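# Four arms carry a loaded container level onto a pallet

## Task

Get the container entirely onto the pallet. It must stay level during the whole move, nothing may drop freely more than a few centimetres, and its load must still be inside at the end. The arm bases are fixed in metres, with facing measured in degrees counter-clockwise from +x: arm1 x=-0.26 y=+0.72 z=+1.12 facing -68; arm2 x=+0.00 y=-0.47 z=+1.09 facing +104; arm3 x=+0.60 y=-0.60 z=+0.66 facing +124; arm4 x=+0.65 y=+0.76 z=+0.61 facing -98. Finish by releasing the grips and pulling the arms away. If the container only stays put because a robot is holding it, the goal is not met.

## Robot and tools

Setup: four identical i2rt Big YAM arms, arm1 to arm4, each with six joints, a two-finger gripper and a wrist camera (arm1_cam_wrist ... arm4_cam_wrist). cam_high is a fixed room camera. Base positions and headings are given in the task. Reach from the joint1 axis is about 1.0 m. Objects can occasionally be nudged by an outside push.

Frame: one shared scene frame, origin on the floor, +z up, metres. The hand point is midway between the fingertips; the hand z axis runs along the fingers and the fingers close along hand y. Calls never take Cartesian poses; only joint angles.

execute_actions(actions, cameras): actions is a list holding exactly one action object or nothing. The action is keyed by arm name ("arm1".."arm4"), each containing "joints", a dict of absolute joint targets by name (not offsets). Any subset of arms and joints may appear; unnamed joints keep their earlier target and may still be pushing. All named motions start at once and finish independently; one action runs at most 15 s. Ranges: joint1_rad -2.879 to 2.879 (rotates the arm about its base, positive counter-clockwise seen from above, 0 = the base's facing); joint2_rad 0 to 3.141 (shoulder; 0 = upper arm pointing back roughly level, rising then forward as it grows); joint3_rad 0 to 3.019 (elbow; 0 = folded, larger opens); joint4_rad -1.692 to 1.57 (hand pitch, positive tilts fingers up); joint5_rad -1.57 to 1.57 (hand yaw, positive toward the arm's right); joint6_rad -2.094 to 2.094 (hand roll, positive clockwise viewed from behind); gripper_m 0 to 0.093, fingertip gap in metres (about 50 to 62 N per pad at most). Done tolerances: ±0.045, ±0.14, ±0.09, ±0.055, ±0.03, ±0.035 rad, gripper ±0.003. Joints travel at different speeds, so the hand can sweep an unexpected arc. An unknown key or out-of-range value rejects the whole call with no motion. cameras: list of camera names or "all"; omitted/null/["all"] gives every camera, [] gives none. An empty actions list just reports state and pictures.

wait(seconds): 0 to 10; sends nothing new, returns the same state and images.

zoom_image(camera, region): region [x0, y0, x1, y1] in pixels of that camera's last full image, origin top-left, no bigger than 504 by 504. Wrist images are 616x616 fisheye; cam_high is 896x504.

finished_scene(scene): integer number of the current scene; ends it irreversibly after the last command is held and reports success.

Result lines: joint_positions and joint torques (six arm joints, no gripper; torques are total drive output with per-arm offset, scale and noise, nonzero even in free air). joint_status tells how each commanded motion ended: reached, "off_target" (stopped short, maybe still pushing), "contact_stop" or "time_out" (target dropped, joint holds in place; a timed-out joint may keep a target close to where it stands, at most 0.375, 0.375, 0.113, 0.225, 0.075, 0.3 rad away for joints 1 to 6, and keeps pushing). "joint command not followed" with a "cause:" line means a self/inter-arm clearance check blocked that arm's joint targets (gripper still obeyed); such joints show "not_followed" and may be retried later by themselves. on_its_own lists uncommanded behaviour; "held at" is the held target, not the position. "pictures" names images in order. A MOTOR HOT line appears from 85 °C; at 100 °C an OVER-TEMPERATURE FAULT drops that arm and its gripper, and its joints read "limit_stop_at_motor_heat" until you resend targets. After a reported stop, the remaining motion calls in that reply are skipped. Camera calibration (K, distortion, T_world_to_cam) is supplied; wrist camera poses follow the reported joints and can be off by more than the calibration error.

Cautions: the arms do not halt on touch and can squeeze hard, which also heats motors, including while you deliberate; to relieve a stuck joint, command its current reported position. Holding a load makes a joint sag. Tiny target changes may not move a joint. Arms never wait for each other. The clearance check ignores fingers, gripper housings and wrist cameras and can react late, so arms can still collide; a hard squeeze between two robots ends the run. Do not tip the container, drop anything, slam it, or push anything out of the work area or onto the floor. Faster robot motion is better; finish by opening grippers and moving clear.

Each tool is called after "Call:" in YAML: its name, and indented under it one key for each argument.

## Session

Call:
execute_actions:
  actions: []

Scene clock: 0.00 s.
Joint torques (N m, as the arm reports them, + toward a larger angle): no reading
arm1.joint_positions: joint1_rad=-0.131 joint2_rad=+0.556 joint3_rad=+1.366 joint4_rad=-1.399 joint5_rad=+0.299 joint6_rad=+0.329 gripper_m=+0.095
arm1.joint_status: not commanded
arm1.hand: x=-0.2580 y=+0.5260 z=+1.6500 quat_wxyz=(-0.351, -0.682, -0.543, +0.341) (m; scene frame)
arm2.joint_positions: joint1_rad=+0.100 joint2_rad=+0.593 joint3_rad=+1.418 joint4_rad=-1.353 joint5_rad=-0.017 joint6_rad=-0.426 gripper_m=+0.094
arm2.joint_status: not commanded
arm2.hand: x=-0.0802 y=-0.2597 z=+1.6465 quat_wxyz=(-0.359, +0.801, -0.333, -0.343) (m; scene frame)
arm3.joint_positions: joint1_rad=-0.649 joint2_rad=+0.610 joint3_rad=+1.402 joint4_rad=-1.263 joint5_rad=+0.065 joint6_rad=+0.220 gripper_m=+0.094
arm3.joint_status: not commanded
arm3.hand: x=+0.6226 y=-0.3599 z=+1.2176 quat_wxyz=(-0.360, +0.502, -0.690, -0.377) (m; scene frame)
arm4.joint_positions: joint1_rad=+0.202 joint2_rad=+0.578 joint3_rad=+1.382 joint4_rad=-1.173 joint5_rad=-0.067 joint6_rad=-0.447 gripper_m=+0.094
arm4.joint_status: not commanded
arm4.hand: x=+0.6748 y=+0.5295 z=+1.1891 quat_wxyz=(-0.341, -0.398, -0.720, +0.455) (m; scene frame)
pictures: arm1_cam_wrist, arm2_cam_wrist, arm3_cam_wrist, arm4_cam_wrist, cam_high
camera_calibration (this result's frames):
arm1_cam_wrist: T_world_to_cam=[[-0.981273, 0.155425, -0.113781, -0.142605], [0.187203, 0.908634, -0.373283, 0.190371], [0.0453676, -0.387592, -0.920714, 1.85962], [0, 0, 0, 1]] pos_world=[-0.259939, 0.56996, 1.76701]
arm2_cam_wrist: T_world_to_cam=[[0.782268, 0.508142, 0.360346, -0.401107], [0.618203, -0.704473, -0.348631, 0.44786], [0.0766993, 0.49549, -0.865221, 1.68623], [0, 0, 0, 1]] pos_world=[-0.0924275, -0.316182, 1.75963]
arm3_cam_wrist: T_world_to_cam=[[0.964196, -0.206867, -0.165928, -0.469542], [-0.260177, -0.859014, -0.440912, 0.395606], [-0.0513239, 0.468296, -0.88208, 1.39941], [0, 0, 0, 1]] pos_world=[0.627481, -0.412642, 1.33091]
arm4_cam_wrist: T_world_to_cam=[[-0.880719, -0.272939, 0.387088, 0.276404], [-0.446244, 0.752083, -0.485013, 0.482757], [-0.158744, -0.599896, -0.784172, 1.47828], [0, 0, 0, 1]] pos_world=[0.69353, 0.599183, 1.28638]
Images, in order (width x height): arm1_cam_wrist 616x616, arm2_cam_wrist 616x616, arm3_cam_wrist 616x616, arm4_cam_wrist 616x616, cam_high 896x504.

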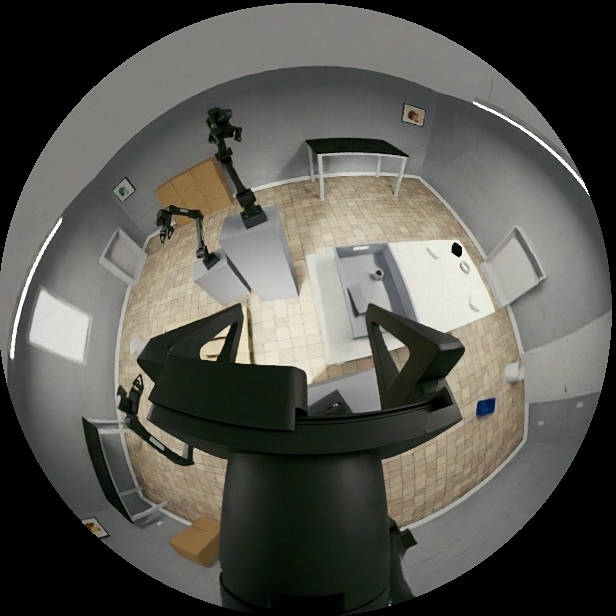

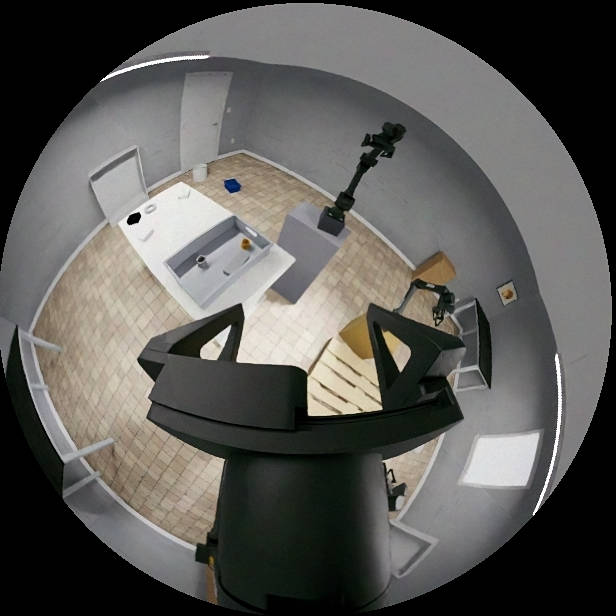

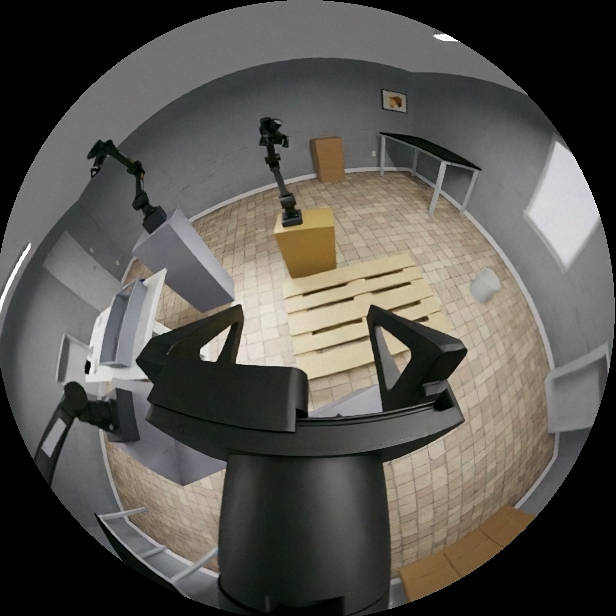

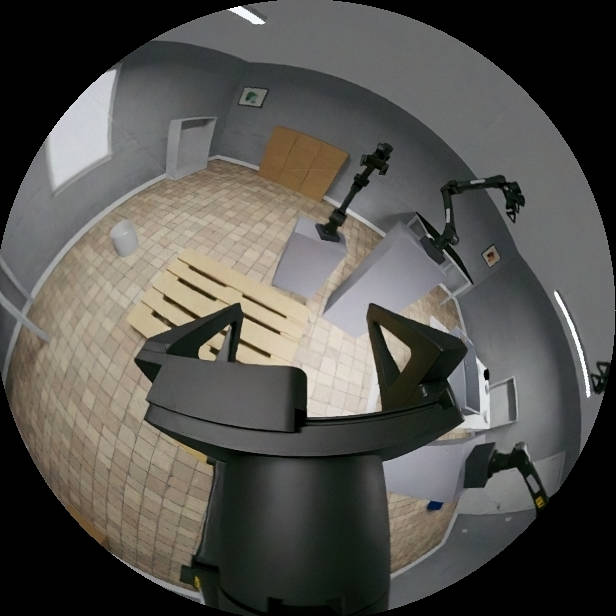

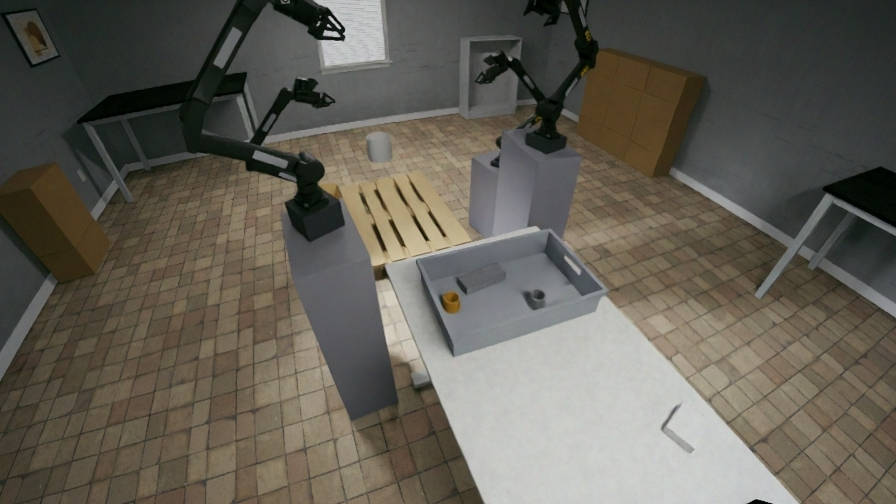

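Call:
execute_actions:
  actions:
    - {"arm1":{"joints":{"joint1_rad":-1.314,"joint2_rad":2.66,"joint3_rad":2.25,"joint4_rad":-1.12,"joint5_rad":0,"joint6_rad":-0.88,"gripper_m":0.08}},"arm2":{"joints":{"joint1_rad":0.557,"joint2_rad":2.41,"joint3_rad":1.81,"joint4_rad":-0.935,"joint5_rad":0,"joint6_rad":0.85,"gripper_m":0.08}},"arm3":{"joints":{"joint5_rad":0,"joint6_rad":-0.8,"gripper_m":0.075}},"arm4":{"joints":{"joint5_rad":0,"joint6_rad":0.88,"gripper_m":0.075}}}
  cameras: ["cam_high","arm1_cam_wrist","arm2_cam_wrist"]

Scene clock: 38.20 s.
Joint torques (N m, as the arm reports them, + toward a larger angle): arm1=[ -0.26 -28.8   11.06   0.26  -0.19  -0.11] | arm2=[  1.21 -19.56   9.83   0.02   0.06   0.11] | arm3=[-0.25  1.22  8.26  2.19 -0.18  0.08] | arm4=[0.91 1.55 7.89 1.92 0.2  0.15]
arm1.joint_positions: joint1_rad=-1.309 joint2_rad=+2.683 joint3_rad=+2.223 joint4_rad=-1.121 joint5_rad=+0.000 joint6_rad=-0.865 gripper_m=+0.080
arm1.joint_status: all done
arm1.hand: x=-0.8444 y=+0.2782 z=+0.9453 quat_wxyz=(-0.002, -0.726, -0.688, +0.001) (m; scene frame)
arm2.joint_positions: joint1_rad=+0.556 joint2_rad=+2.413 joint3_rad=+1.791 joint4_rad=-0.931 joint5_rad=+0.000 joint6_rad=+0.841 gripper_m=+0.080
arm2.joint_status: all done
arm2.hand: x=-0.4823 y=-0.0047 z=+0.9543 quat_wxyz=(+0.002, +0.694, -0.720, -0.008) (m; scene frame)
arm3.joint_positions: joint1_rad=-0.649 joint2_rad=+0.610 joint3_rad=+1.402 joint4_rad=-1.263 joint5_rad=+0.004 joint6_rad=-0.789 gripper_m=+0.075
arm3.joint_status: all done
arm3.hand: x=+0.6120 y=-0.3590 z=+1.2174 quat_wxyz=(-0.488, +0.780, -0.347, -0.181) (m; scene frame)
arm4.joint_positions: joint1_rad=+0.202 joint2_rad=+0.578 joint3_rad=+1.382 joint4_rad=-1.173 joint5_rad=-0.005 joint6_rad=+0.865 gripper_m=+0.075
arm4.joint_status: all done
arm4.hand: x=+0.6641 y=+0.5284 z=+1.1890 quat_wxyz=(-0.541, -0.761, -0.311, +0.177) (m; scene frame)
pictures: arm1_cam_wrist, arm2_cam_wrist, cam_high
camera_calibration (this result's frames):
arm1_cam_wrist: T_world_to_cam=[[-0.998561, 0.0524332, -0.0112584, -0.842539], [0.0357305, 0.80703, 0.589429, -0.747467], [0.0399915, 0.588178, -0.807742, 0.758514], [0, 0, 0, 1]] pos_world=[-0.844953, 0.201264, 1.04378]
arm2_cam_wrist: T_world_to_cam=[[0.99952, -0.0308203, 0.00301948, 0.476614], [-0.026939, -0.817254, 0.575648, -0.558949], [-0.0152739, -0.575453, -0.817692, 0.897026], [0, 0, 0, 1]] pos_world=[-0.477742, 0.0740831, 1.05381]
Images, in order (width x height): arm1_cam_wrist 616x616, arm2_cam_wrist 616x616, cam_high 896x504.

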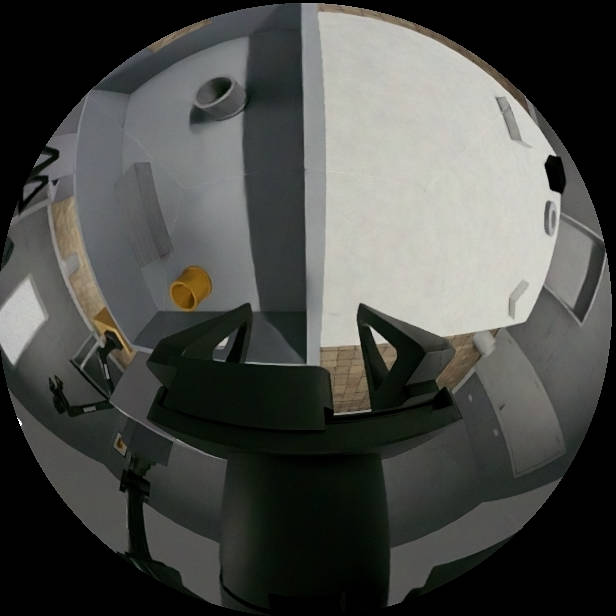

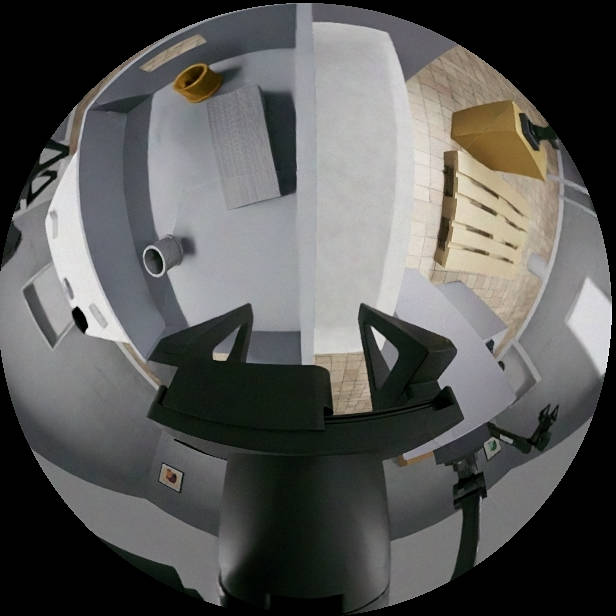

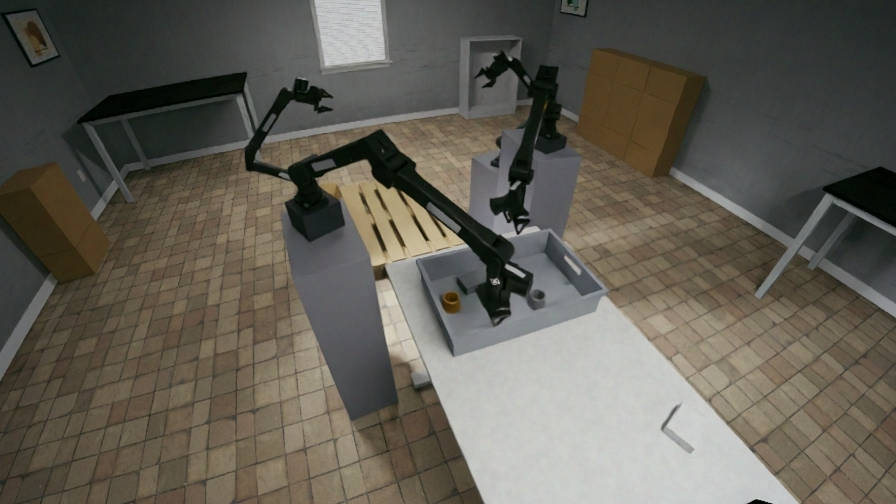

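Call:
execute_actions:
  actions:
    - {"arm1":{"joints":{"joint1_rad":-1.33,"joint2_rad":2.895,"joint3_rad":2.43,"joint4_rad":-1.06,"joint6_rad":-0.9}},"arm2":{"joints":{"joint1_rad":0.545,"joint2_rad":2.63,"joint3_rad":1.91,"joint4_rad":-0.825}}}
  cameras: ["arm1_cam_wrist","arm2_cam_wrist"]

Scene clock: 47.03 s.
Joint torques (N m, as the arm reports them, + toward a larger angle): arm1=[  0.12 -27.81  11.88   0.55  -0.09  -0.1 ] | arm2=[ -0.23 -21.09   8.59   0.14   0.01   0.17] | arm3=[-0.16  1.19  8.26  2.17 -0.18  0.08] | arm4=[0.87 1.52 7.85 1.94 0.22 0.19]
arm1.joint_positions: joint1_rad=-1.328 joint2_rad=+2.903 joint3_rad=+2.391 joint4_rad=-1.069 joint5_rad=-0.002 joint6_rad=-0.885 gripper_m=+0.080
arm1.joint_status: all done
arm1.hand: x=-0.8568 y=+0.2849 z=+0.8441 quat_wxyz=(-0.004, -0.725, -0.689, +0.000) (m; scene frame)
arm2.joint_positions: joint1_rad=+0.552 joint2_rad=+2.631 joint3_rad=+1.894 joint4_rad=-0.828 joint5_rad=+0.000 joint6_rad=+0.842 gripper_m=+0.080
arm2.joint_status: all done
arm2.hand: x=-0.4840 y=+0.0008 z=+0.8441 quat_wxyz=(+0.001, +0.692, -0.722, -0.002) (m; scene frame)
arm3.joint_positions: joint1_rad=-0.649 joint2_rad=+0.610 joint3_rad=+1.402 joint4_rad=-1.263 joint5_rad=+0.004 joint6_rad=-0.789 gripper_m=+0.075
arm3.joint_status: not commanded
arm3.hand: x=+0.6120 y=-0.3590 z=+1.2174 quat_wxyz=(-0.488, +0.780, -0.347, -0.181) (m; scene frame)
arm4.joint_positions: joint1_rad=+0.202 joint2_rad=+0.578 joint3_rad=+1.382 joint4_rad=-1.173 joint5_rad=-0.005 joint6_rad=+0.865 gripper_m=+0.075
arm4.joint_status: not commanded
arm4.hand: x=+0.6641 y=+0.5284 z=+1.1890 quat_wxyz=(-0.541, -0.761, -0.311, +0.177) (m; scene frame)
pictures: arm1_cam_wrist, arm2_cam_wrist
camera_calibration (this result's frames):
arm1_cam_wrist: T_world_to_cam=[[-0.998595, 0.0512654, -0.0134183, -0.85428], [0.0335752, 0.807979, 0.588254, -0.693888], [0.0409988, 0.586977, -0.808565, 0.675218], [0, 0, 0, 1]] pos_world=[-0.857465, 0.208105, 0.942677]
arm2_cam_wrist: T_world_to_cam=[[0.999277, -0.0360684, 0.0120596, 0.471024], [-0.0363481, -0.812482, 0.581852, -0.500819], [-0.0111883, -0.581869, -0.813205, 0.808215], [0, 0, 0, 1]] pos_world=[-0.479845, 0.0803581, 0.942967]
Images, in order (width x height): arm1_cam_wrist 616x616, arm2_cam_wrist 616x616.

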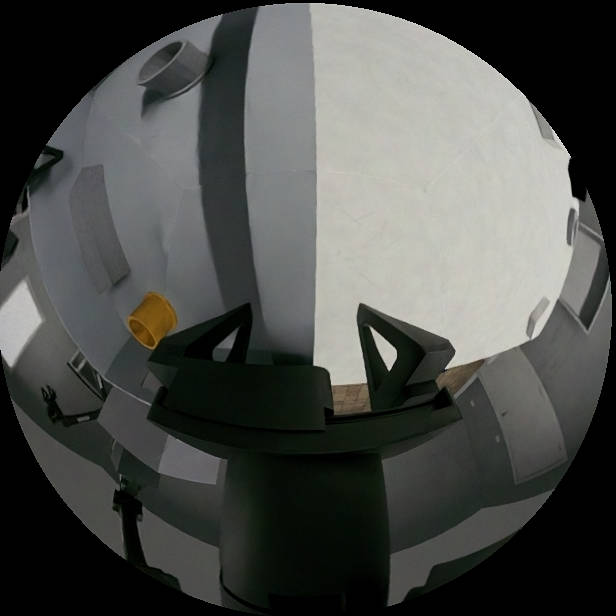

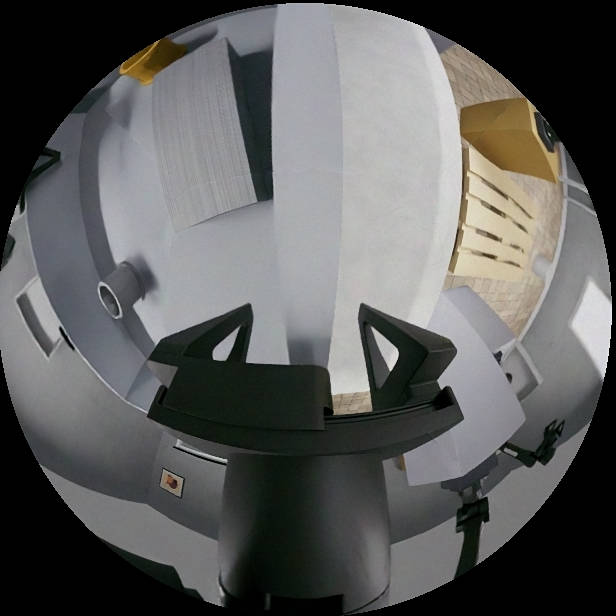

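Call:
execute_actions:
  actions:
    - {"arm1":{"joints":{"gripper_m":0,"joint1_rad":-1.321}},"arm2":{"joints":{"gripper_m":0}}}
  cameras: []

Call:
execute_actions:
  actions:
    - {"arm1":{"joints":{"joint2_rad":2.69,"joint3_rad":2.325}},"arm2":{"joints":{"joint1_rad":0.553,"joint2_rad":2.47,"joint3_rad":1.915,"joint4_rad":-0.885}}}
  cameras: ["cam_high"]

Scene clock: 65.37 s.
Joint torques (N m, as the arm reports them, + toward a larger angle): arm1=[  0.66 -27.72  11.96   0.69   0.25   0.03] | arm2=[  0.37 -20.99   8.72   0.11   0.56   0.23] | arm3=[-0.17  1.23  8.26  2.19 -0.18  0.08] | arm4=[1.15 1.66 7.85 1.93 0.2  0.18]
arm1.joint_positions: joint1_rad=-1.328 joint2_rad=+2.903 joint3_rad=+2.391 joint4_rad=-1.073 joint5_rad=-0.011 joint6_rad=-0.899 gripper_m=+0.013
arm1.joint_status: gripper_m off_target (ended at +0.013, target +0.000); the others done
arm1.hand: x=-0.8549 y=+0.2841 z=+0.8441 quat_wxyz=(-0.008, -0.720, -0.694, -0.001) (m; scene frame)
arm2.joint_positions: joint1_rad=+0.551 joint2_rad=+2.631 joint3_rad=+1.894 joint4_rad=-0.823 joint5_rad=-0.013 joint6_rad=+0.831 gripper_m=+0.013
arm2.joint_status: gripper_m off_target (ended at +0.013, target +0.000)
arm2.hand: x=-0.4858 y=+0.0005 z=+0.8441 quat_wxyz=(+0.008, +0.695, -0.719, -0.004) (m; scene frame)
arm3.joint_positions: joint1_rad=-0.649 joint2_rad=+0.610 joint3_rad=+1.402 joint4_rad=-1.263 joint5_rad=+0.004 joint6_rad=-0.789 gripper_m=+0.075
arm3.joint_status: not commanded
arm3.hand: x=+0.6120 y=-0.3590 z=+1.2174 quat_wxyz=(-0.488, +0.780, -0.347, -0.181) (m; scene frame)
arm4.joint_positions: joint1_rad=+0.202 joint2_rad=+0.578 joint3_rad=+1.382 joint4_rad=-1.173 joint5_rad=-0.005 joint6_rad=+0.865 gripper_m=+0.075
arm4.joint_status: not commanded
arm4.hand: x=+0.6641 y=+0.5284 z=+1.1890 quat_wxyz=(-0.541, -0.761, -0.311, +0.177) (m; scene frame)
pictures: none
No camera images: the call's "cameras" was empty. Leave "cameras" out to get every camera's image.

Scene clock: 66.60 s.
Joint torques (N m, as the arm reports them, + toward a larger angle): arm1=[  0.96 -37.1   12.32   0.2    0.16   0.  ] | arm2=[  0.7  -28.29  10.26  -0.85   1.27   0.15] | arm3=[-0.15  1.22  8.24  2.17 -0.18  0.08] | arm4=[0.98 1.67 7.83 1.91 0.22 0.16]
arm1.joint_positions: joint1_rad=-1.338 joint2_rad=+2.798 joint3_rad=+2.284 joint4_rad=-1.059 joint5_rad=-0.009 joint6_rad=-0.896 gripper_m=+0.013
arm1.joint_status: all done
arm1.hand: x=-0.8580 y=+0.2914 z=+0.8841 quat_wxyz=(-0.007, -0.724, -0.689, +0.006) (m; scene frame)
arm2.joint_positions: joint1_rad=+0.551 joint2_rad=+2.567 joint3_rad=+1.885 joint4_rad=-0.864 joint5_rad=-0.030 joint6_rad=+0.843 gripper_m=+0.013
arm2.joint_status: all done
arm2.hand: x=-0.4940 y=+0.0042 z=+0.8831 quat_wxyz=(+0.017, +0.691, -0.722, -0.011) (m; scene frame)
arm3.joint_positions: joint1_rad=-0.649 joint2_rad=+0.610 joint3_rad=+1.402 joint4_rad=-1.263 joint5_rad=+0.004 joint6_rad=-0.789 gripper_m=+0.075
arm3.joint_status: not commanded
arm3.hand: x=+0.6120 y=-0.3590 z=+1.2174 quat_wxyz=(-0.488, +0.780, -0.347, -0.181) (m; scene frame)
arm4.joint_positions: joint1_rad=+0.202 joint2_rad=+0.578 joint3_rad=+1.382 joint4_rad=-1.173 joint5_rad=-0.005 joint6_rad=+0.865 gripper_m=+0.075
arm4.joint_status: not commanded
arm4.hand: x=+0.6641 y=+0.5284 z=+1.1890 quat_wxyz=(-0.541, -0.761, -0.311, +0.177) (m; scene frame)
pictures: cam_high
Images, in order (width x height): cam_high 896x504.

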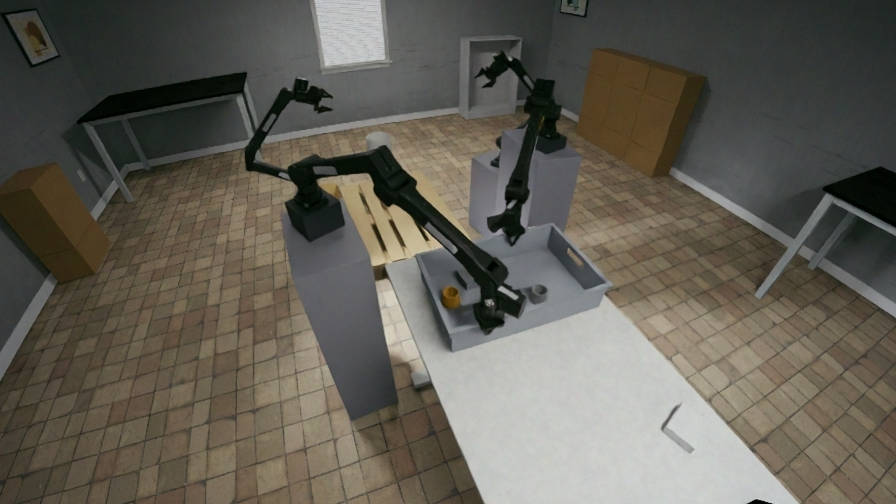

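Call:
execute_actions:
  actions:
    - {"arm1":{"joints":{"joint1_rad":-1.278,"joint2_rad":2.573,"joint3_rad":2.055,"joint4_rad":-0.917,"joint6_rad":-0.85}},"arm2":{"joints":{"joint1_rad":0.498,"joint2_rad":2.396,"joint3_rad":1.74,"joint4_rad":-0.8,"joint6_rad":0.78}}}
  cameras: []

Call:
execute_actions:
  actions:
    - {"arm1":{"joints":{"joint1_rad":-1.231,"joint2_rad":2.492,"joint3_rad":1.855,"joint4_rad":-0.806,"joint6_rad":-0.8}},"arm2":{"joints":{"joint1_rad":0.437,"joint2_rad":2.342,"joint3_rad":1.6,"joint4_rad":-0.72,"joint6_rad":0.715}}}
  cameras: []

Call:
execute_actions:
  actions:
    - {"arm1":{"joints":{"joint1_rad":-1.118,"joint2_rad":2.377,"joint3_rad":1.545,"joint4_rad":-0.63,"joint6_rad":-0.687}},"arm2":{"joints":{"joint1_rad":0.296,"joint2_rad":2.262,"joint3_rad":1.382,"joint4_rad":-0.595,"joint6_rad":0.573}}}
  cameras: []

Call:
execute_actions:
  actions:
    - {"arm1":{"joints":{"joint1_rad":-0.976,"joint2_rad":2.302,"joint3_rad":1.317,"joint4_rad":-0.492,"joint6_rad":-0.545}},"arm2":{"joints":{"joint1_rad":0.125,"joint2_rad":2.208,"joint3_rad":1.227,"joint4_rad":-0.503,"joint6_rad":0.402}}}
  cameras: ["cam_high"]

Scene clock: 76.77 s.
Joint torques (N m, as the arm reports them, + toward a larger angle): arm1=[  0.96 -35.15  10.76   0.85   0.57   0.07] | arm2=[  1.79 -26.29   9.41  -0.24   0.75   0.1 ] | arm3=[-0.2   1.25  8.25  2.18 -0.18  0.08] | arm4=[1.05 1.53 7.86 1.91 0.21 0.18]
arm1.joint_positions: joint1_rad=-1.291 joint2_rad=+2.680 joint3_rad=+2.020 joint4_rad=-0.934 joint5_rad=-0.019 joint6_rad=-0.854 gripper_m=+0.013
arm1.joint_status: all done
arm1.hand: x=-0.8002 y=+0.2916 z=+0.8818 quat_wxyz=(-0.012, -0.723, -0.691, -0.005) (m; scene frame)
arm2.joint_positions: joint1_rad=+0.489 joint2_rad=+2.480 joint3_rad=+1.711 joint4_rad=-0.793 joint5_rad=-0.018 joint6_rad=+0.777 gripper_m=+0.013
arm2.joint_status: all done
arm2.hand: x=-0.4354 y=+0.0053 z=+0.8887 quat_wxyz=(+0.010, +0.693, -0.721, -0.003) (m; scene frame)
arm3.joint_positions: joint1_rad=-0.649 joint2_rad=+0.610 joint3_rad=+1.402 joint4_rad=-1.263 joint5_rad=+0.004 joint6_rad=-0.789 gripper_m=+0.075
arm3.joint_status: not commanded
arm3.hand: x=+0.6120 y=-0.3590 z=+1.2174 quat_wxyz=(-0.488, +0.780, -0.347, -0.181) (m; scene frame)
arm4.joint_positions: joint1_rad=+0.202 joint2_rad=+0.578 joint3_rad=+1.382 joint4_rad=-1.173 joint5_rad=-0.005 joint6_rad=+0.865 gripper_m=+0.075
arm4.joint_status: not commanded
arm4.hand: x=+0.6641 y=+0.5284 z=+1.1890 quat_wxyz=(-0.541, -0.761, -0.311, +0.177) (m; scene frame)
pictures: none
No camera images: the call's "cameras" was empty. Leave "cameras" out to get every camera's image.

Scene clock: 77.87 s.
Joint torques (N m, as the arm reports them, + toward a larger angle): arm1=[  0.8  -33.82  10.04   0.69   0.57   0.07] | arm2=[  1.92 -25.44   8.79   0.08   0.82   0.08] | arm3=[-0.16  1.26  8.26  2.18 -0.18  0.08] | arm4=[0.92 1.46 7.88 1.93 0.21 0.18]
arm1.joint_positions: joint1_rad=-1.242 joint2_rad=+2.593 joint3_rad=+1.819 joint4_rad=-0.819 joint5_rad=-0.019 joint6_rad=-0.805 gripper_m=+0.013
arm1.joint_status: all done
arm1.hand: x=-0.7491 y=+0.2919 z=+0.8801 quat_wxyz=(-0.012, -0.723, -0.691, -0.005) (m; scene frame)
arm2.joint_positions: joint1_rad=+0.426 joint2_rad=+2.423 joint3_rad=+1.574 joint4_rad=-0.712 joint5_rad=-0.019 joint6_rad=+0.714 gripper_m=+0.013
arm2.joint_status: all done
arm2.hand: x=-0.3847 y=+0.0057 z=+0.8864 quat_wxyz=(+0.010, +0.693, -0.721, -0.004) (m; scene frame)
arm3.joint_positions: joint1_rad=-0.649 joint2_rad=+0.610 joint3_rad=+1.402 joint4_rad=-1.263 joint5_rad=+0.004 joint6_rad=-0.789 gripper_m=+0.075
arm3.joint_status: not commanded
arm3.hand: x=+0.6120 y=-0.3590 z=+1.2174 quat_wxyz=(-0.488, +0.780, -0.347, -0.181) (m; scene frame)
arm4.joint_positions: joint1_rad=+0.202 joint2_rad=+0.578 joint3_rad=+1.382 joint4_rad=-1.173 joint5_rad=-0.005 joint6_rad=+0.865 gripper_m=+0.075
arm4.joint_status: not commanded
arm4.hand: x=+0.6641 y=+0.5284 z=+1.1890 quat_wxyz=(-0.541, -0.761, -0.311, +0.177) (m; scene frame)
pictures: none
No camera images: the call's "cameras" was empty. Leave "cameras" out to get every camera's image.

Scene clock: 79.20 s.
Joint torques (N m, as the arm reports them, + toward a larger angle): arm1=[  0.75 -29.2    9.26   0.54   0.75   0.02] | arm2=[  1.63 -22.49   7.97  -0.14   0.83   0.02] | arm3=[-0.23  1.18  8.27  2.19 -0.18  0.08] | arm4=[1.02 1.78 7.86 1.93 0.21 0.18]
arm1.joint_positions: joint1_rad=-1.128 joint2_rad=+2.462 joint3_rad=+1.506 joint4_rad=-0.637 joint5_rad=-0.023 joint6_rad=-0.685 gripper_m=+0.013
arm1.joint_status: all done
arm1.hand: x=-0.6465 y=+0.2936 z=+0.8803 quat_wxyz=(-0.013, -0.725, -0.689, -0.006) (m; scene frame)
arm2.joint_positions: joint1_rad=+0.283 joint2_rad=+2.330 joint3_rad=+1.353 joint4_rad=-0.584 joint5_rad=-0.021 joint6_rad=+0.575 gripper_m=+0.013
arm2.joint_status: all done
arm2.hand: x=-0.2839 y=+0.0050 z=+0.8864 quat_wxyz=(+0.010, +0.691, -0.722, -0.006) (m; scene frame)
arm3.joint_positions: joint1_rad=-0.649 joint2_rad=+0.610 joint3_rad=+1.402 joint4_rad=-1.263 joint5_rad=+0.004 joint6_rad=-0.789 gripper_m=+0.075
arm3.joint_status: not commanded
arm3.hand: x=+0.6120 y=-0.3590 z=+1.2174 quat_wxyz=(-0.488, +0.780, -0.347, -0.181) (m; scene frame)
arm4.joint_positions: joint1_rad=+0.202 joint2_rad=+0.578 joint3_rad=+1.382 joint4_rad=-1.173 joint5_rad=-0.005 joint6_rad=+0.865 gripper_m=+0.075
arm4.joint_status: not commanded
arm4.hand: x=+0.6641 y=+0.5284 z=+1.1890 quat_wxyz=(-0.541, -0.761, -0.311, +0.177) (m; scene frame)
pictures: none
No camera images: the call's "cameras" was empty. Leave "cameras" out to get every camera's image.

Scene clock: 80.47 s.
Joint torques (N m, as the arm reports them, + toward a larger angle): arm1=[  0.53 -26.12   7.87   0.34   0.77  -0.07] | arm2=[  1.88 -20.53   6.95  -0.24   0.93  -0.04] | arm3=[-0.21  1.28  8.25  2.19 -0.18  0.08] | arm4=[0.87 1.57 7.87 1.91 0.22 0.17]
arm1.joint_positions: joint1_rad=-0.984 joint2_rad=+2.377 joint3_rad=+1.280 joint4_rad=-0.495 joint5_rad=-0.024 joint6_rad=-0.535 gripper_m=+0.013
arm1.joint_status: all done
arm1.hand: x=-0.5460 y=+0.2951 z=+0.8797 quat_wxyz=(-0.011, -0.727, -0.687, -0.007) (m; scene frame)
arm2.joint_positions: joint1_rad=+0.114 joint2_rad=+2.276 joint3_rad=+1.202 joint4_rad=-0.489 joint5_rad=-0.023 joint6_rad=+0.412 gripper_m=+0.013
arm2.joint_status: all done
arm2.hand: x=-0.1853 y=+0.0034 z=+0.8838 quat_wxyz=(+0.010, +0.689, -0.725, -0.007) (m; scene frame)
arm3.joint_positions: joint1_rad=-0.649 joint2_rad=+0.610 joint3_rad=+1.402 joint4_rad=-1.263 joint5_rad=+0.004 joint6_rad=-0.789 gripper_m=+0.075
arm3.joint_status: not commanded
arm3.hand: x=+0.6120 y=-0.3590 z=+1.2174 quat_wxyz=(-0.488, +0.780, -0.347, -0.181) (m; scene frame)
arm4.joint_positions: joint1_rad=+0.202 joint2_rad=+0.578 joint3_rad=+1.382 joint4_rad=-1.173 joint5_rad=-0.005 joint6_rad=+0.865 gripper_m=+0.075
arm4.joint_status: not commanded
arm4.hand: x=+0.6641 y=+0.5284 z=+1.1890 quat_wxyz=(-0.541, -0.761, -0.311, +0.177) (m; scene frame)
pictures: cam_high
Images, in order (width x height): cam_high 896x504.

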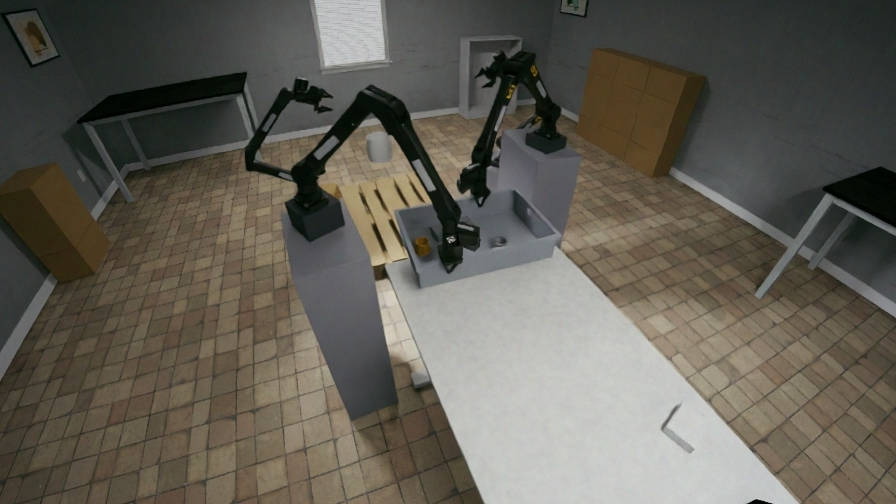

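Call:
execute_actions:
  actions:
    - {"arm1":{"joints":{"joint1_rad":-0.81,"joint2_rad":2.25,"joint3_rad":1.165,"joint4_rad":-0.385,"joint6_rad":-0.37}},"arm2":{"joints":{"joint1_rad":-0.08,"joint2_rad":2.181,"joint3_rad":1.135,"joint4_rad":-0.445,"joint6_rad":0.205}},"arm3":{"joints":{"joint1_rad":0.215,"joint2_rad":1.0,"joint3_rad":0.95,"joint4_rad":-1.19,"joint6_rad":-0.71}},"arm4":{"joints":{"joint1_rad":-0.548,"joint2_rad":1.1,"joint3_rad":1.51,"joint4_rad":-1.49,"joint6_rad":0.94}}}
  cameras: []

Call:
execute_actions:
  actions:
    - {"arm1":{"joints":{"joint1_rad":-0.604,"joint2_rad":2.225,"joint3_rad":1.065,"joint4_rad":-0.318,"joint6_rad":-0.163}},"arm2":{"joints":{"joint1_rad":-0.29,"joint2_rad":2.173,"joint3_rad":1.115,"joint4_rad":-0.432,"joint6_rad":-0.005}},"arm3":{"joints":{"joint2_rad":1.33}},"arm4":{"joints":{"joint2_rad":1.55}}}
  cameras: []

Call:
execute_actions:
  actions:
    - {"arm1":{"joints":{"joint1_rad":-0.378,"joint2_rad":2.218,"joint3_rad":1.032,"joint4_rad":-0.295,"joint6_rad":0.063}},"arm2":{"joints":{"joint1_rad":-0.497,"joint2_rad":2.188,"joint3_rad":1.175,"joint4_rad":-0.465,"joint6_rad":-0.212}}}
  cameras: []

Call:
execute_actions:
  actions:
    - {"arm1":{"joints":{"joint1_rad":-0.153,"joint2_rad":2.372,"joint3_rad":1.135,"joint4_rad":-0.24,"joint6_rad":0.288}},"arm2":{"joints":{"joint1_rad":-0.685,"joint2_rad":2.35,"joint3_rad":1.33,"joint4_rad":-0.45,"joint6_rad":-0.4}}}
  cameras: ["cam_high"]

Scene clock: 105.40 s.
Joint torques (N m, as the arm reports them, + toward a larger angle): arm1=[ -0.23 -24.78   6.66   0.58   0.75   0.01] | arm2=[  0.47 -19.83   5.64  -0.31   1.21   0.07] | arm3=[ 0.09 -6.12  9.42  1.21 -0.11  0.31] | arm4=[ 1.27 -6.83  8.53  0.5   0.17  0.19]
arm1.joint_positions: joint1_rad=-0.810 joint2_rad=+2.321 joint3_rad=+1.134 joint4_rad=-0.394 joint5_rad=-0.023 joint6_rad=-0.370 gripper_m=+0.012
arm1.joint_status: all done
arm1.hand: x=-0.4515 y=+0.2903 z=+0.8826 quat_wxyz=(-0.011, -0.724, -0.690, -0.003) (m; scene frame)
arm2.joint_positions: joint1_rad=-0.083 joint2_rad=+2.249 joint3_rad=+1.119 joint4_rad=-0.436 joint5_rad=-0.030 joint6_rad=+0.206 gripper_m=+0.013
arm2.joint_status: all done
arm2.hand: x=-0.0870 y=+0.0029 z=+0.8820 quat_wxyz=(+0.013, +0.693, -0.721, -0.009) (m; scene frame)
arm3.joint_positions: joint1_rad=+0.212 joint2_rad=+0.992 joint3_rad=+0.936 joint4_rad=-1.195 joint5_rad=+0.001 joint6_rad=-0.721 gripper_m=+0.075
arm3.joint_status: all done
arm3.hand: x=+0.3617 y=-0.3688 z=+0.8828 quat_wxyz=(-0.106, +0.988, -0.022, -0.114) (m; scene frame)
arm4.joint_positions: joint1_rad=-0.551 joint2_rad=+1.091 joint3_rad=+1.496 joint4_rad=-1.476 joint5_rad=-0.003 joint6_rad=+0.926 gripper_m=+0.075
arm4.joint_status: all done
arm4.hand: x=+0.4096 y=+0.4716 z=+1.0413 quat_wxyz=(-0.199, -0.968, +0.020, +0.152) (m; scene frame)
pictures: none
No camera images: the call's "cameras" was empty. Leave "cameras" out to get every camera's image.

Scene clock: 106.83 s.
Joint torques (N m, as the arm reports them, + toward a larger angle): arm1=[ -0.46 -23.8    4.87   0.56   0.71   0.11] | arm2=[  0.34 -19.96   5.28   0.22   1.31   0.15] | arm3=[ 3.98 -0.72  8.7   2.57 -0.39  0.6 ] | arm4=[  1.24 -15.21   8.59  -0.28   0.2    0.23]
arm1.joint_positions: joint1_rad=-0.605 joint2_rad=+2.294 joint3_rad=+1.049 joint4_rad=-0.325 joint5_rad=-0.021 joint6_rad=-0.170 gripper_m=+0.012
arm1.joint_status: all done
arm1.hand: x=-0.3550 y=+0.2852 z=+0.8823 quat_wxyz=(-0.011, -0.722, -0.692, +0.000) (m; scene frame)
arm2.joint_positions: joint1_rad=-0.293 joint2_rad=+2.246 joint3_rad=+1.099 joint4_rad=-0.431 joint5_rad=-0.033 joint6_rad=-0.012 gripper_m=+0.013
arm2.joint_status: all done
arm2.hand: x=+0.0119 y=+0.0008 z=+0.8801 quat_wxyz=(+0.015, +0.695, -0.719, -0.009) (m; scene frame)
arm3.joint_positions: joint1_rad=+0.157 joint2_rad=+1.229 joint3_rad=+0.936 joint4_rad=-1.245 joint5_rad=+0.007 joint6_rad=-0.746 gripper_m=+0.075
arm3.joint_status: all done
arm3.hand: x=+0.3742 y=-0.3541 z=+0.8070 quat_wxyz=(-0.011, +0.999, -0.038, -0.006) (m; scene frame)
arm4.joint_positions: joint1_rad=-0.551 joint2_rad=+1.551 joint3_rad=+1.496 joint4_rad=-1.477 joint5_rad=-0.003 joint6_rad=+0.926 gripper_m=+0.075
arm4.joint_status: all done
arm4.hand: x=+0.3481 y=+0.3951 z=+0.8536 quat_wxyz=(-0.021, -1.000, +0.021, +0.011) (m; scene frame)
pictures: none
No camera images: the call's "cameras" was empty. Leave "cameras" out to get every camera's image.

Scene clock: 108.10 s.
Joint torques (N m, as the arm reports them, + toward a larger angle): arm1=[ -0.14 -23.08   3.72   0.49   0.76   0.01] | arm2=[  0.81 -19.64   8.72   0.15   1.06   0.09] | arm3=[ 4.04 -0.68  8.71  2.59 -0.39  0.6 ] | arm4=[  1.12 -14.93   8.51  -0.23   0.18   0.22]
arm1.joint_positions: joint1_rad=-0.378 joint2_rad=+2.285 joint3_rad=+1.027 joint4_rad=-0.299 joint5_rad=-0.022 joint6_rad=+0.065 gripper_m=+0.012
arm1.joint_status: all done
arm1.hand: x=-0.2543 y=+0.2791 z=+0.8832 quat_wxyz=(-0.015, -0.725, -0.689, +0.003) (m; scene frame)
arm2.joint_positions: joint1_rad=-0.502 joint2_rad=+2.246 joint3_rad=+1.122 joint4_rad=-0.467 joint5_rad=-0.028 joint6_rad=-0.213 gripper_m=+0.013
arm2.joint_status: all done
arm2.hand: x=+0.1103 y=-0.0082 z=+0.8838 quat_wxyz=(+0.017, +0.692, -0.722, -0.006) (m; scene frame)
arm3.joint_positions: joint1_rad=+0.157 joint2_rad=+1.229 joint3_rad=+0.936 joint4_rad=-1.245 joint5_rad=+0.007 joint6_rad=-0.746 gripper_m=+0.075
arm3.joint_status: not commanded
arm3.hand: x=+0.3742 y=-0.3541 z=+0.8070 quat_wxyz=(-0.011, +0.999, -0.038, -0.006) (m; scene frame)
arm4.joint_positions: joint1_rad=-0.551 joint2_rad=+1.551 joint3_rad=+1.496 joint4_rad=-1.477 joint5_rad=-0.003 joint6_rad=+0.926 gripper_m=+0.075
arm4.joint_status: not commanded
arm4.hand: x=+0.3481 y=+0.3951 z=+0.8536 quat_wxyz=(-0.021, -1.000, +0.021, +0.011) (m; scene frame)
pictures: none
No camera images: the call's "cameras" was empty. Leave "cameras" out to get every camera's image.

Scene clock: 109.40 s.
Joint torques (N m, as the arm reports them, + toward a larger angle): arm1=[ -0.19 -23.42   4.06   0.09   0.58  -0.02] | arm2=[  1.57 -21.16   7.45   0.5    1.03   0.08] | arm3=[ 3.94 -0.7   8.69  2.59 -0.39  0.61] | arm4=[  1.18 -15.19   8.48  -0.29   0.18   0.25]
arm1.joint_positions: joint1_rad=-0.153 joint2_rad=+2.435 joint3_rad=+1.121 joint4_rad=-0.235 joint5_rad=-0.017 joint6_rad=+0.293 gripper_m=+0.012
arm1.joint_status: all done
arm1.hand: x=-0.1537 y=+0.2780 z=+0.8291 quat_wxyz=(-0.016, -0.726, -0.688, +0.004) (m; scene frame)
arm2.joint_positions: joint1_rad=-0.694 joint2_rad=+2.424 joint3_rad=+1.286 joint4_rad=-0.460 joint5_rad=-0.028 joint6_rad=-0.401 gripper_m=+0.013
arm2.joint_status: all done
arm2.hand: x=+0.2101 y=-0.0083 z=+0.8261 quat_wxyz=(+0.019, +0.691, -0.723, -0.007) (m; scene frame)
arm3.joint_positions: joint1_rad=+0.157 joint2_rad=+1.229 joint3_rad=+0.936 joint4_rad=-1.245 joint5_rad=+0.007 joint6_rad=-0.746 gripper_m=+0.075
arm3.joint_status: not commanded
arm3.hand: x=+0.3742 y=-0.3541 z=+0.8070 quat_wxyz=(-0.011, +0.999, -0.038, -0.006) (m; scene frame)
arm4.joint_positions: joint1_rad=-0.551 joint2_rad=+1.551 joint3_rad=+1.496 joint4_rad=-1.477 joint5_rad=-0.003 joint6_rad=+0.926 gripper_m=+0.075
arm4.joint_status: not commanded
arm4.hand: x=+0.3481 y=+0.3951 z=+0.8536 quat_wxyz=(-0.021, -1.000, +0.021, +0.011) (m; scene frame)
pictures: cam_high
Images, in order (width x height): cam_high 896x504.

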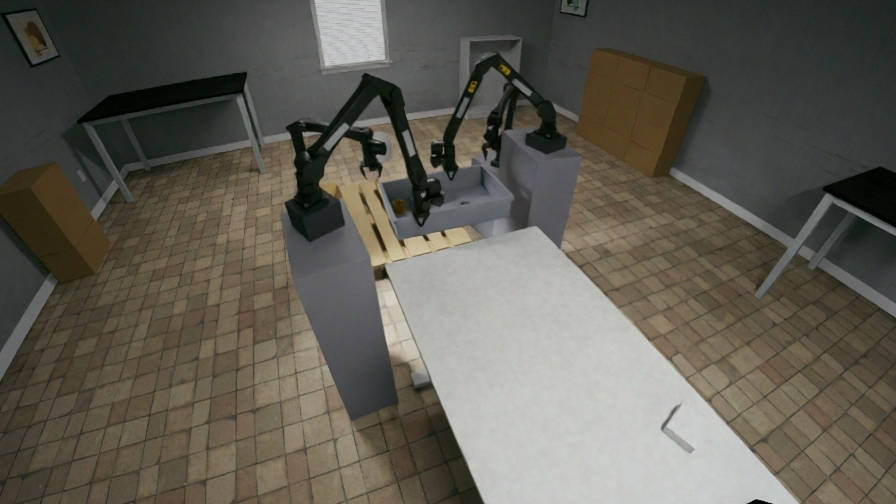

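Call:
execute_actions:
  actions:
    - {"arm1":{"joints":{"joint1_rad":0.052,"joint2_rad":2.578,"joint3_rad":1.335,"joint4_rad":-0.24,"joint6_rad":0.49}},"arm2":{"joints":{"joint1_rad":-0.846,"joint2_rad":2.568,"joint3_rad":1.605,"joint4_rad":-0.477,"joint6_rad":-0.56}},"arm3":{"joints":{"joint1_rad":-0.1,"joint2_rad":1.174,"joint3_rad":0.875,"joint4_rad":-1.265,"joint6_rad":-1.03}},"arm4":{"joints":{"joint1_rad":-0.349,"joint2_rad":1.437,"joint3_rad":1.345,"joint4_rad":-1.475,"joint6_rad":1.145}}}
  cameras: []

Call:
execute_actions:
  actions:
    - {"arm1":{"joints":{"joint1_rad":0.222,"joint2_rad":2.695,"joint3_rad":1.57,"joint4_rad":-0.347,"joint6_rad":0.66}},"arm2":{"joints":{"joint1_rad":-0.975,"joint2_rad":2.727,"joint3_rad":1.92,"joint4_rad":-0.62,"joint6_rad":-0.692}}}
  cameras: []

Call:
execute_actions:
  actions:
    - {"arm1":{"joints":{"joint1_rad":0.36,"joint2_rad":2.755,"joint3_rad":1.815,"joint4_rad":-0.517,"joint6_rad":0.798}},"arm2":{"joints":{"joint1_rad":-1.08,"joint2_rad":2.872,"joint3_rad":2.32,"joint4_rad":-0.858,"joint6_rad":-0.8}}}
  cameras: ["cam_high","arm3_cam_wrist","arm4_cam_wrist"]

Scene clock: 134.00 s.
Joint torques (N m, as the arm reports them, + toward a larger angle): arm1=[ -0.15 -26.09   3.07  -0.03   0.64  -0.13] | arm2=[  1.49 -24.94   8.91   0.95   0.83  -0.06] | arm3=[-0.15 -8.27  7.71  0.06 -0.11  0.  ] | arm4=[  0.61 -12.49   6.82   0.21   0.16   0.24]
arm1.joint_positions: joint1_rad=+0.053 joint2_rad=+2.645 joint3_rad=+1.332 joint4_rad=-0.232 joint5_rad=-0.017 joint6_rad=+0.508 gripper_m=+0.012
arm1.joint_status: all done
arm1.hand: x=-0.0511 y=+0.2786 z=+0.7549 quat_wxyz=(-0.016, -0.729, -0.685, +0.001) (m; scene frame)
arm2.joint_positions: joint1_rad=-0.856 joint2_rad=+2.652 joint3_rad=+1.551 joint4_rad=-0.495 joint5_rad=-0.023 joint6_rad=-0.553 gripper_m=+0.013
arm2.joint_status: all done
arm2.hand: x=+0.3098 y=-0.0091 z=+0.7524 quat_wxyz=(+0.016, +0.687, -0.726, -0.007) (m; scene frame)
arm3.joint_positions: joint1_rad=-0.101 joint2_rad=+1.169 joint3_rad=+0.876 joint4_rad=-1.254 joint5_rad=+0.001 joint6_rad=-1.018 gripper_m=+0.075
arm3.joint_status: all done
arm3.hand: x=+0.4550 y=-0.3272 z=+0.8024 quat_wxyz=(-0.007, +1.000, -0.031, -0.003) (m; scene frame)
arm4.joint_positions: joint1_rad=-0.344 joint2_rad=+1.432 joint3_rad=+1.354 joint4_rad=-1.477 joint5_rad=-0.002 joint6_rad=+1.130 gripper_m=+0.075
arm4.joint_status: all done
arm4.hand: x=+0.4534 y=+0.3873 z=+0.8490 quat_wxyz=(-0.012, -1.000, +0.020, +0.003) (m; scene frame)
pictures: none
No camera images: the call's "cameras" was empty. Leave "cameras" out to get every camera's image.

Scene clock: 135.33 s.
Joint torques (N m, as the arm reports them, + toward a larger angle): arm1=[ -0.37 -27.55   5.27  -0.55   0.61  -0.21] | arm2=[  2.21 -26.17  11.1    1.02   0.66  -0.16] | arm3=[-0.09 -8.32  7.7   0.06 -0.11  0.02] | arm4=[  0.58 -12.46   6.76   0.2    0.18   0.23]
arm1.joint_positions: joint1_rad=+0.223 joint2_rad=+2.764 joint3_rad=+1.551 joint4_rad=-0.325 joint5_rad=-0.017 joint6_rad=+0.686 gripper_m=+0.012
arm1.joint_status: all done
arm1.hand: x=+0.0492 y=+0.2797 z=+0.7219 quat_wxyz=(-0.019, -0.732, -0.682, +0.000) (m; scene frame)
arm2.joint_positions: joint1_rad=-0.985 joint2_rad=+2.812 joint3_rad=+1.854 joint4_rad=-0.641 joint5_rad=-0.018 joint6_rad=-0.675 gripper_m=+0.013
arm2.joint_status: all done
arm2.hand: x=+0.4074 y=-0.0097 z=+0.7209 quat_wxyz=(+0.016, +0.684, -0.729, -0.007) (m; scene frame)
arm3.joint_positions: joint1_rad=-0.101 joint2_rad=+1.169 joint3_rad=+0.876 joint4_rad=-1.254 joint5_rad=+0.001 joint6_rad=-1.019 gripper_m=+0.075
arm3.joint_status: not commanded
arm3.hand: x=+0.4550 y=-0.3272 z=+0.8024 quat_wxyz=(-0.007, +1.000, -0.030, -0.003) (m; scene frame)
arm4.joint_positions: joint1_rad=-0.344 joint2_rad=+1.432 joint3_rad=+1.354 joint4_rad=-1.477 joint5_rad=-0.002 joint6_rad=+1.130 gripper_m=+0.075
arm4.joint_status: not commanded
arm4.hand: x=+0.4534 y=+0.3873 z=+0.8490 quat_wxyz=(-0.012, -1.000, +0.020, +0.003) (m; scene frame)
pictures: none
No camera images: the call's "cameras" was empty. Leave "cameras" out to get every camera's image.

Scene clock: 136.70 s.
Joint torques (N m, as the arm reports them, + toward a larger angle): arm1=[ -0.66 -30.06   8.65  -0.62   0.39  -0.19] | arm2=[  1.28 -28.34  14.18   0.95   0.58  -0.23] | arm3=[-0.08 -8.29  7.7   0.08 -0.11  0.02] | arm4=[  0.48 -12.74   6.79   0.22   0.18   0.24]
arm1.joint_positions: joint1_rad=+0.357 joint2_rad=+2.826 joint3_rad=+1.775 joint4_rad=-0.491 joint5_rad=-0.011 joint6_rad=+0.823 gripper_m=+0.013
arm1.joint_status: all done
arm1.hand: x=+0.1445 y=+0.2814 z=+0.7241 quat_wxyz=(-0.016, -0.733, -0.680, +0.000) (m; scene frame)
arm2.joint_positions: joint1_rad=-1.087 joint2_rad=+2.964 joint3_rad=+2.233 joint4_rad=-0.877 joint5_rad=-0.018 joint6_rad=-0.774 gripper_m=+0.013
arm2.joint_status: all done
arm2.hand: x=+0.5014 y=-0.0088 z=+0.7202 quat_wxyz=(+0.019, +0.684, -0.730, -0.008) (m; scene frame)
arm3.joint_positions: joint1_rad=-0.101 joint2_rad=+1.169 joint3_rad=+0.876 joint4_rad=-1.254 joint5_rad=+0.001 joint6_rad=-1.019 gripper_m=+0.075
arm3.joint_status: not commanded
arm3.hand: x=+0.4550 y=-0.3272 z=+0.8024 quat_wxyz=(-0.007, +1.000, -0.030, -0.003) (m; scene frame)
arm4.joint_positions: joint1_rad=-0.344 joint2_rad=+1.432 joint3_rad=+1.354 joint4_rad=-1.477 joint5_rad=-0.002 joint6_rad=+1.130 gripper_m=+0.075
arm4.joint_status: not commanded
arm4.hand: x=+0.4534 y=+0.3873 z=+0.8490 quat_wxyz=(-0.012, -1.000, +0.020, +0.003) (m; scene frame)
pictures: arm3_cam_wrist, arm4_cam_wrist, cam_high
camera_calibration (this result's frames):
arm3_cam_wrist: T_world_to_cam=[[0.0645534, 0.997885, 0.00765944, 0.29417], [0.811934, -0.0569834, 0.580961, -0.848285], [0.580169, -0.0312841, -0.813895, 0.503783], [0, 0, 0, 1]] pos_world=[0.377483, -0.326126, 0.900594]
arm4_cam_wrist: T_world_to_cam=[[0.0336705, 0.999073, -0.0268248, -0.381504], [0.814646, -0.0118865, 0.579837, -0.853926], [0.57898, -0.0413761, -0.814291, 0.565883], [0, 0, 0, 1]] pos_world=[0.380858, 0.394415, 0.945697]
Images, in order (width x height): arm3_cam_wrist 616x616, arm4_cam_wrist 616x616, cam_high 896x504.

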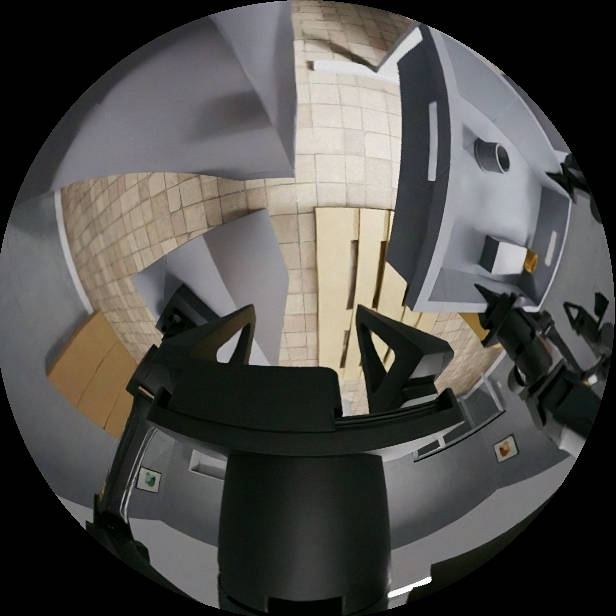

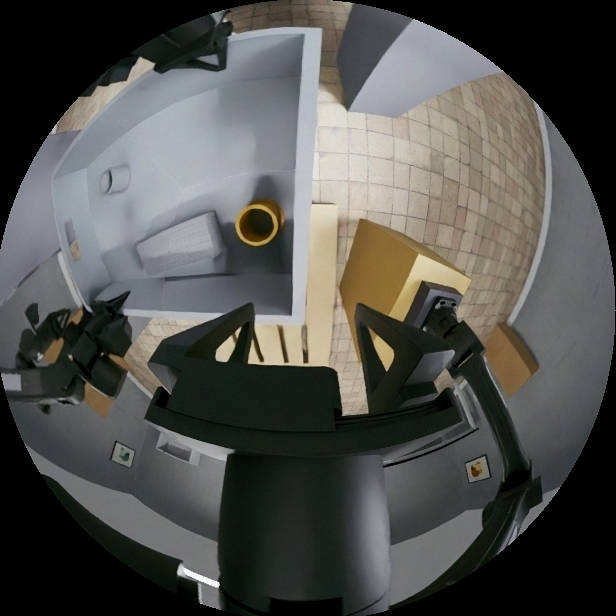

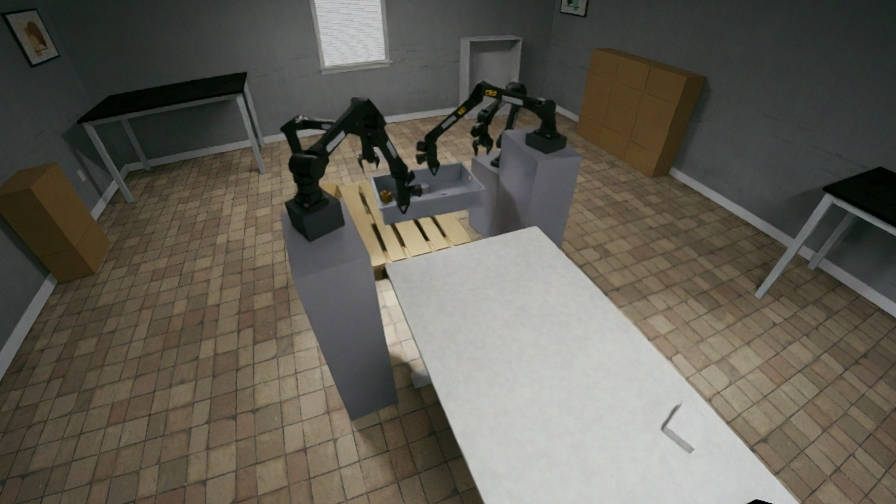

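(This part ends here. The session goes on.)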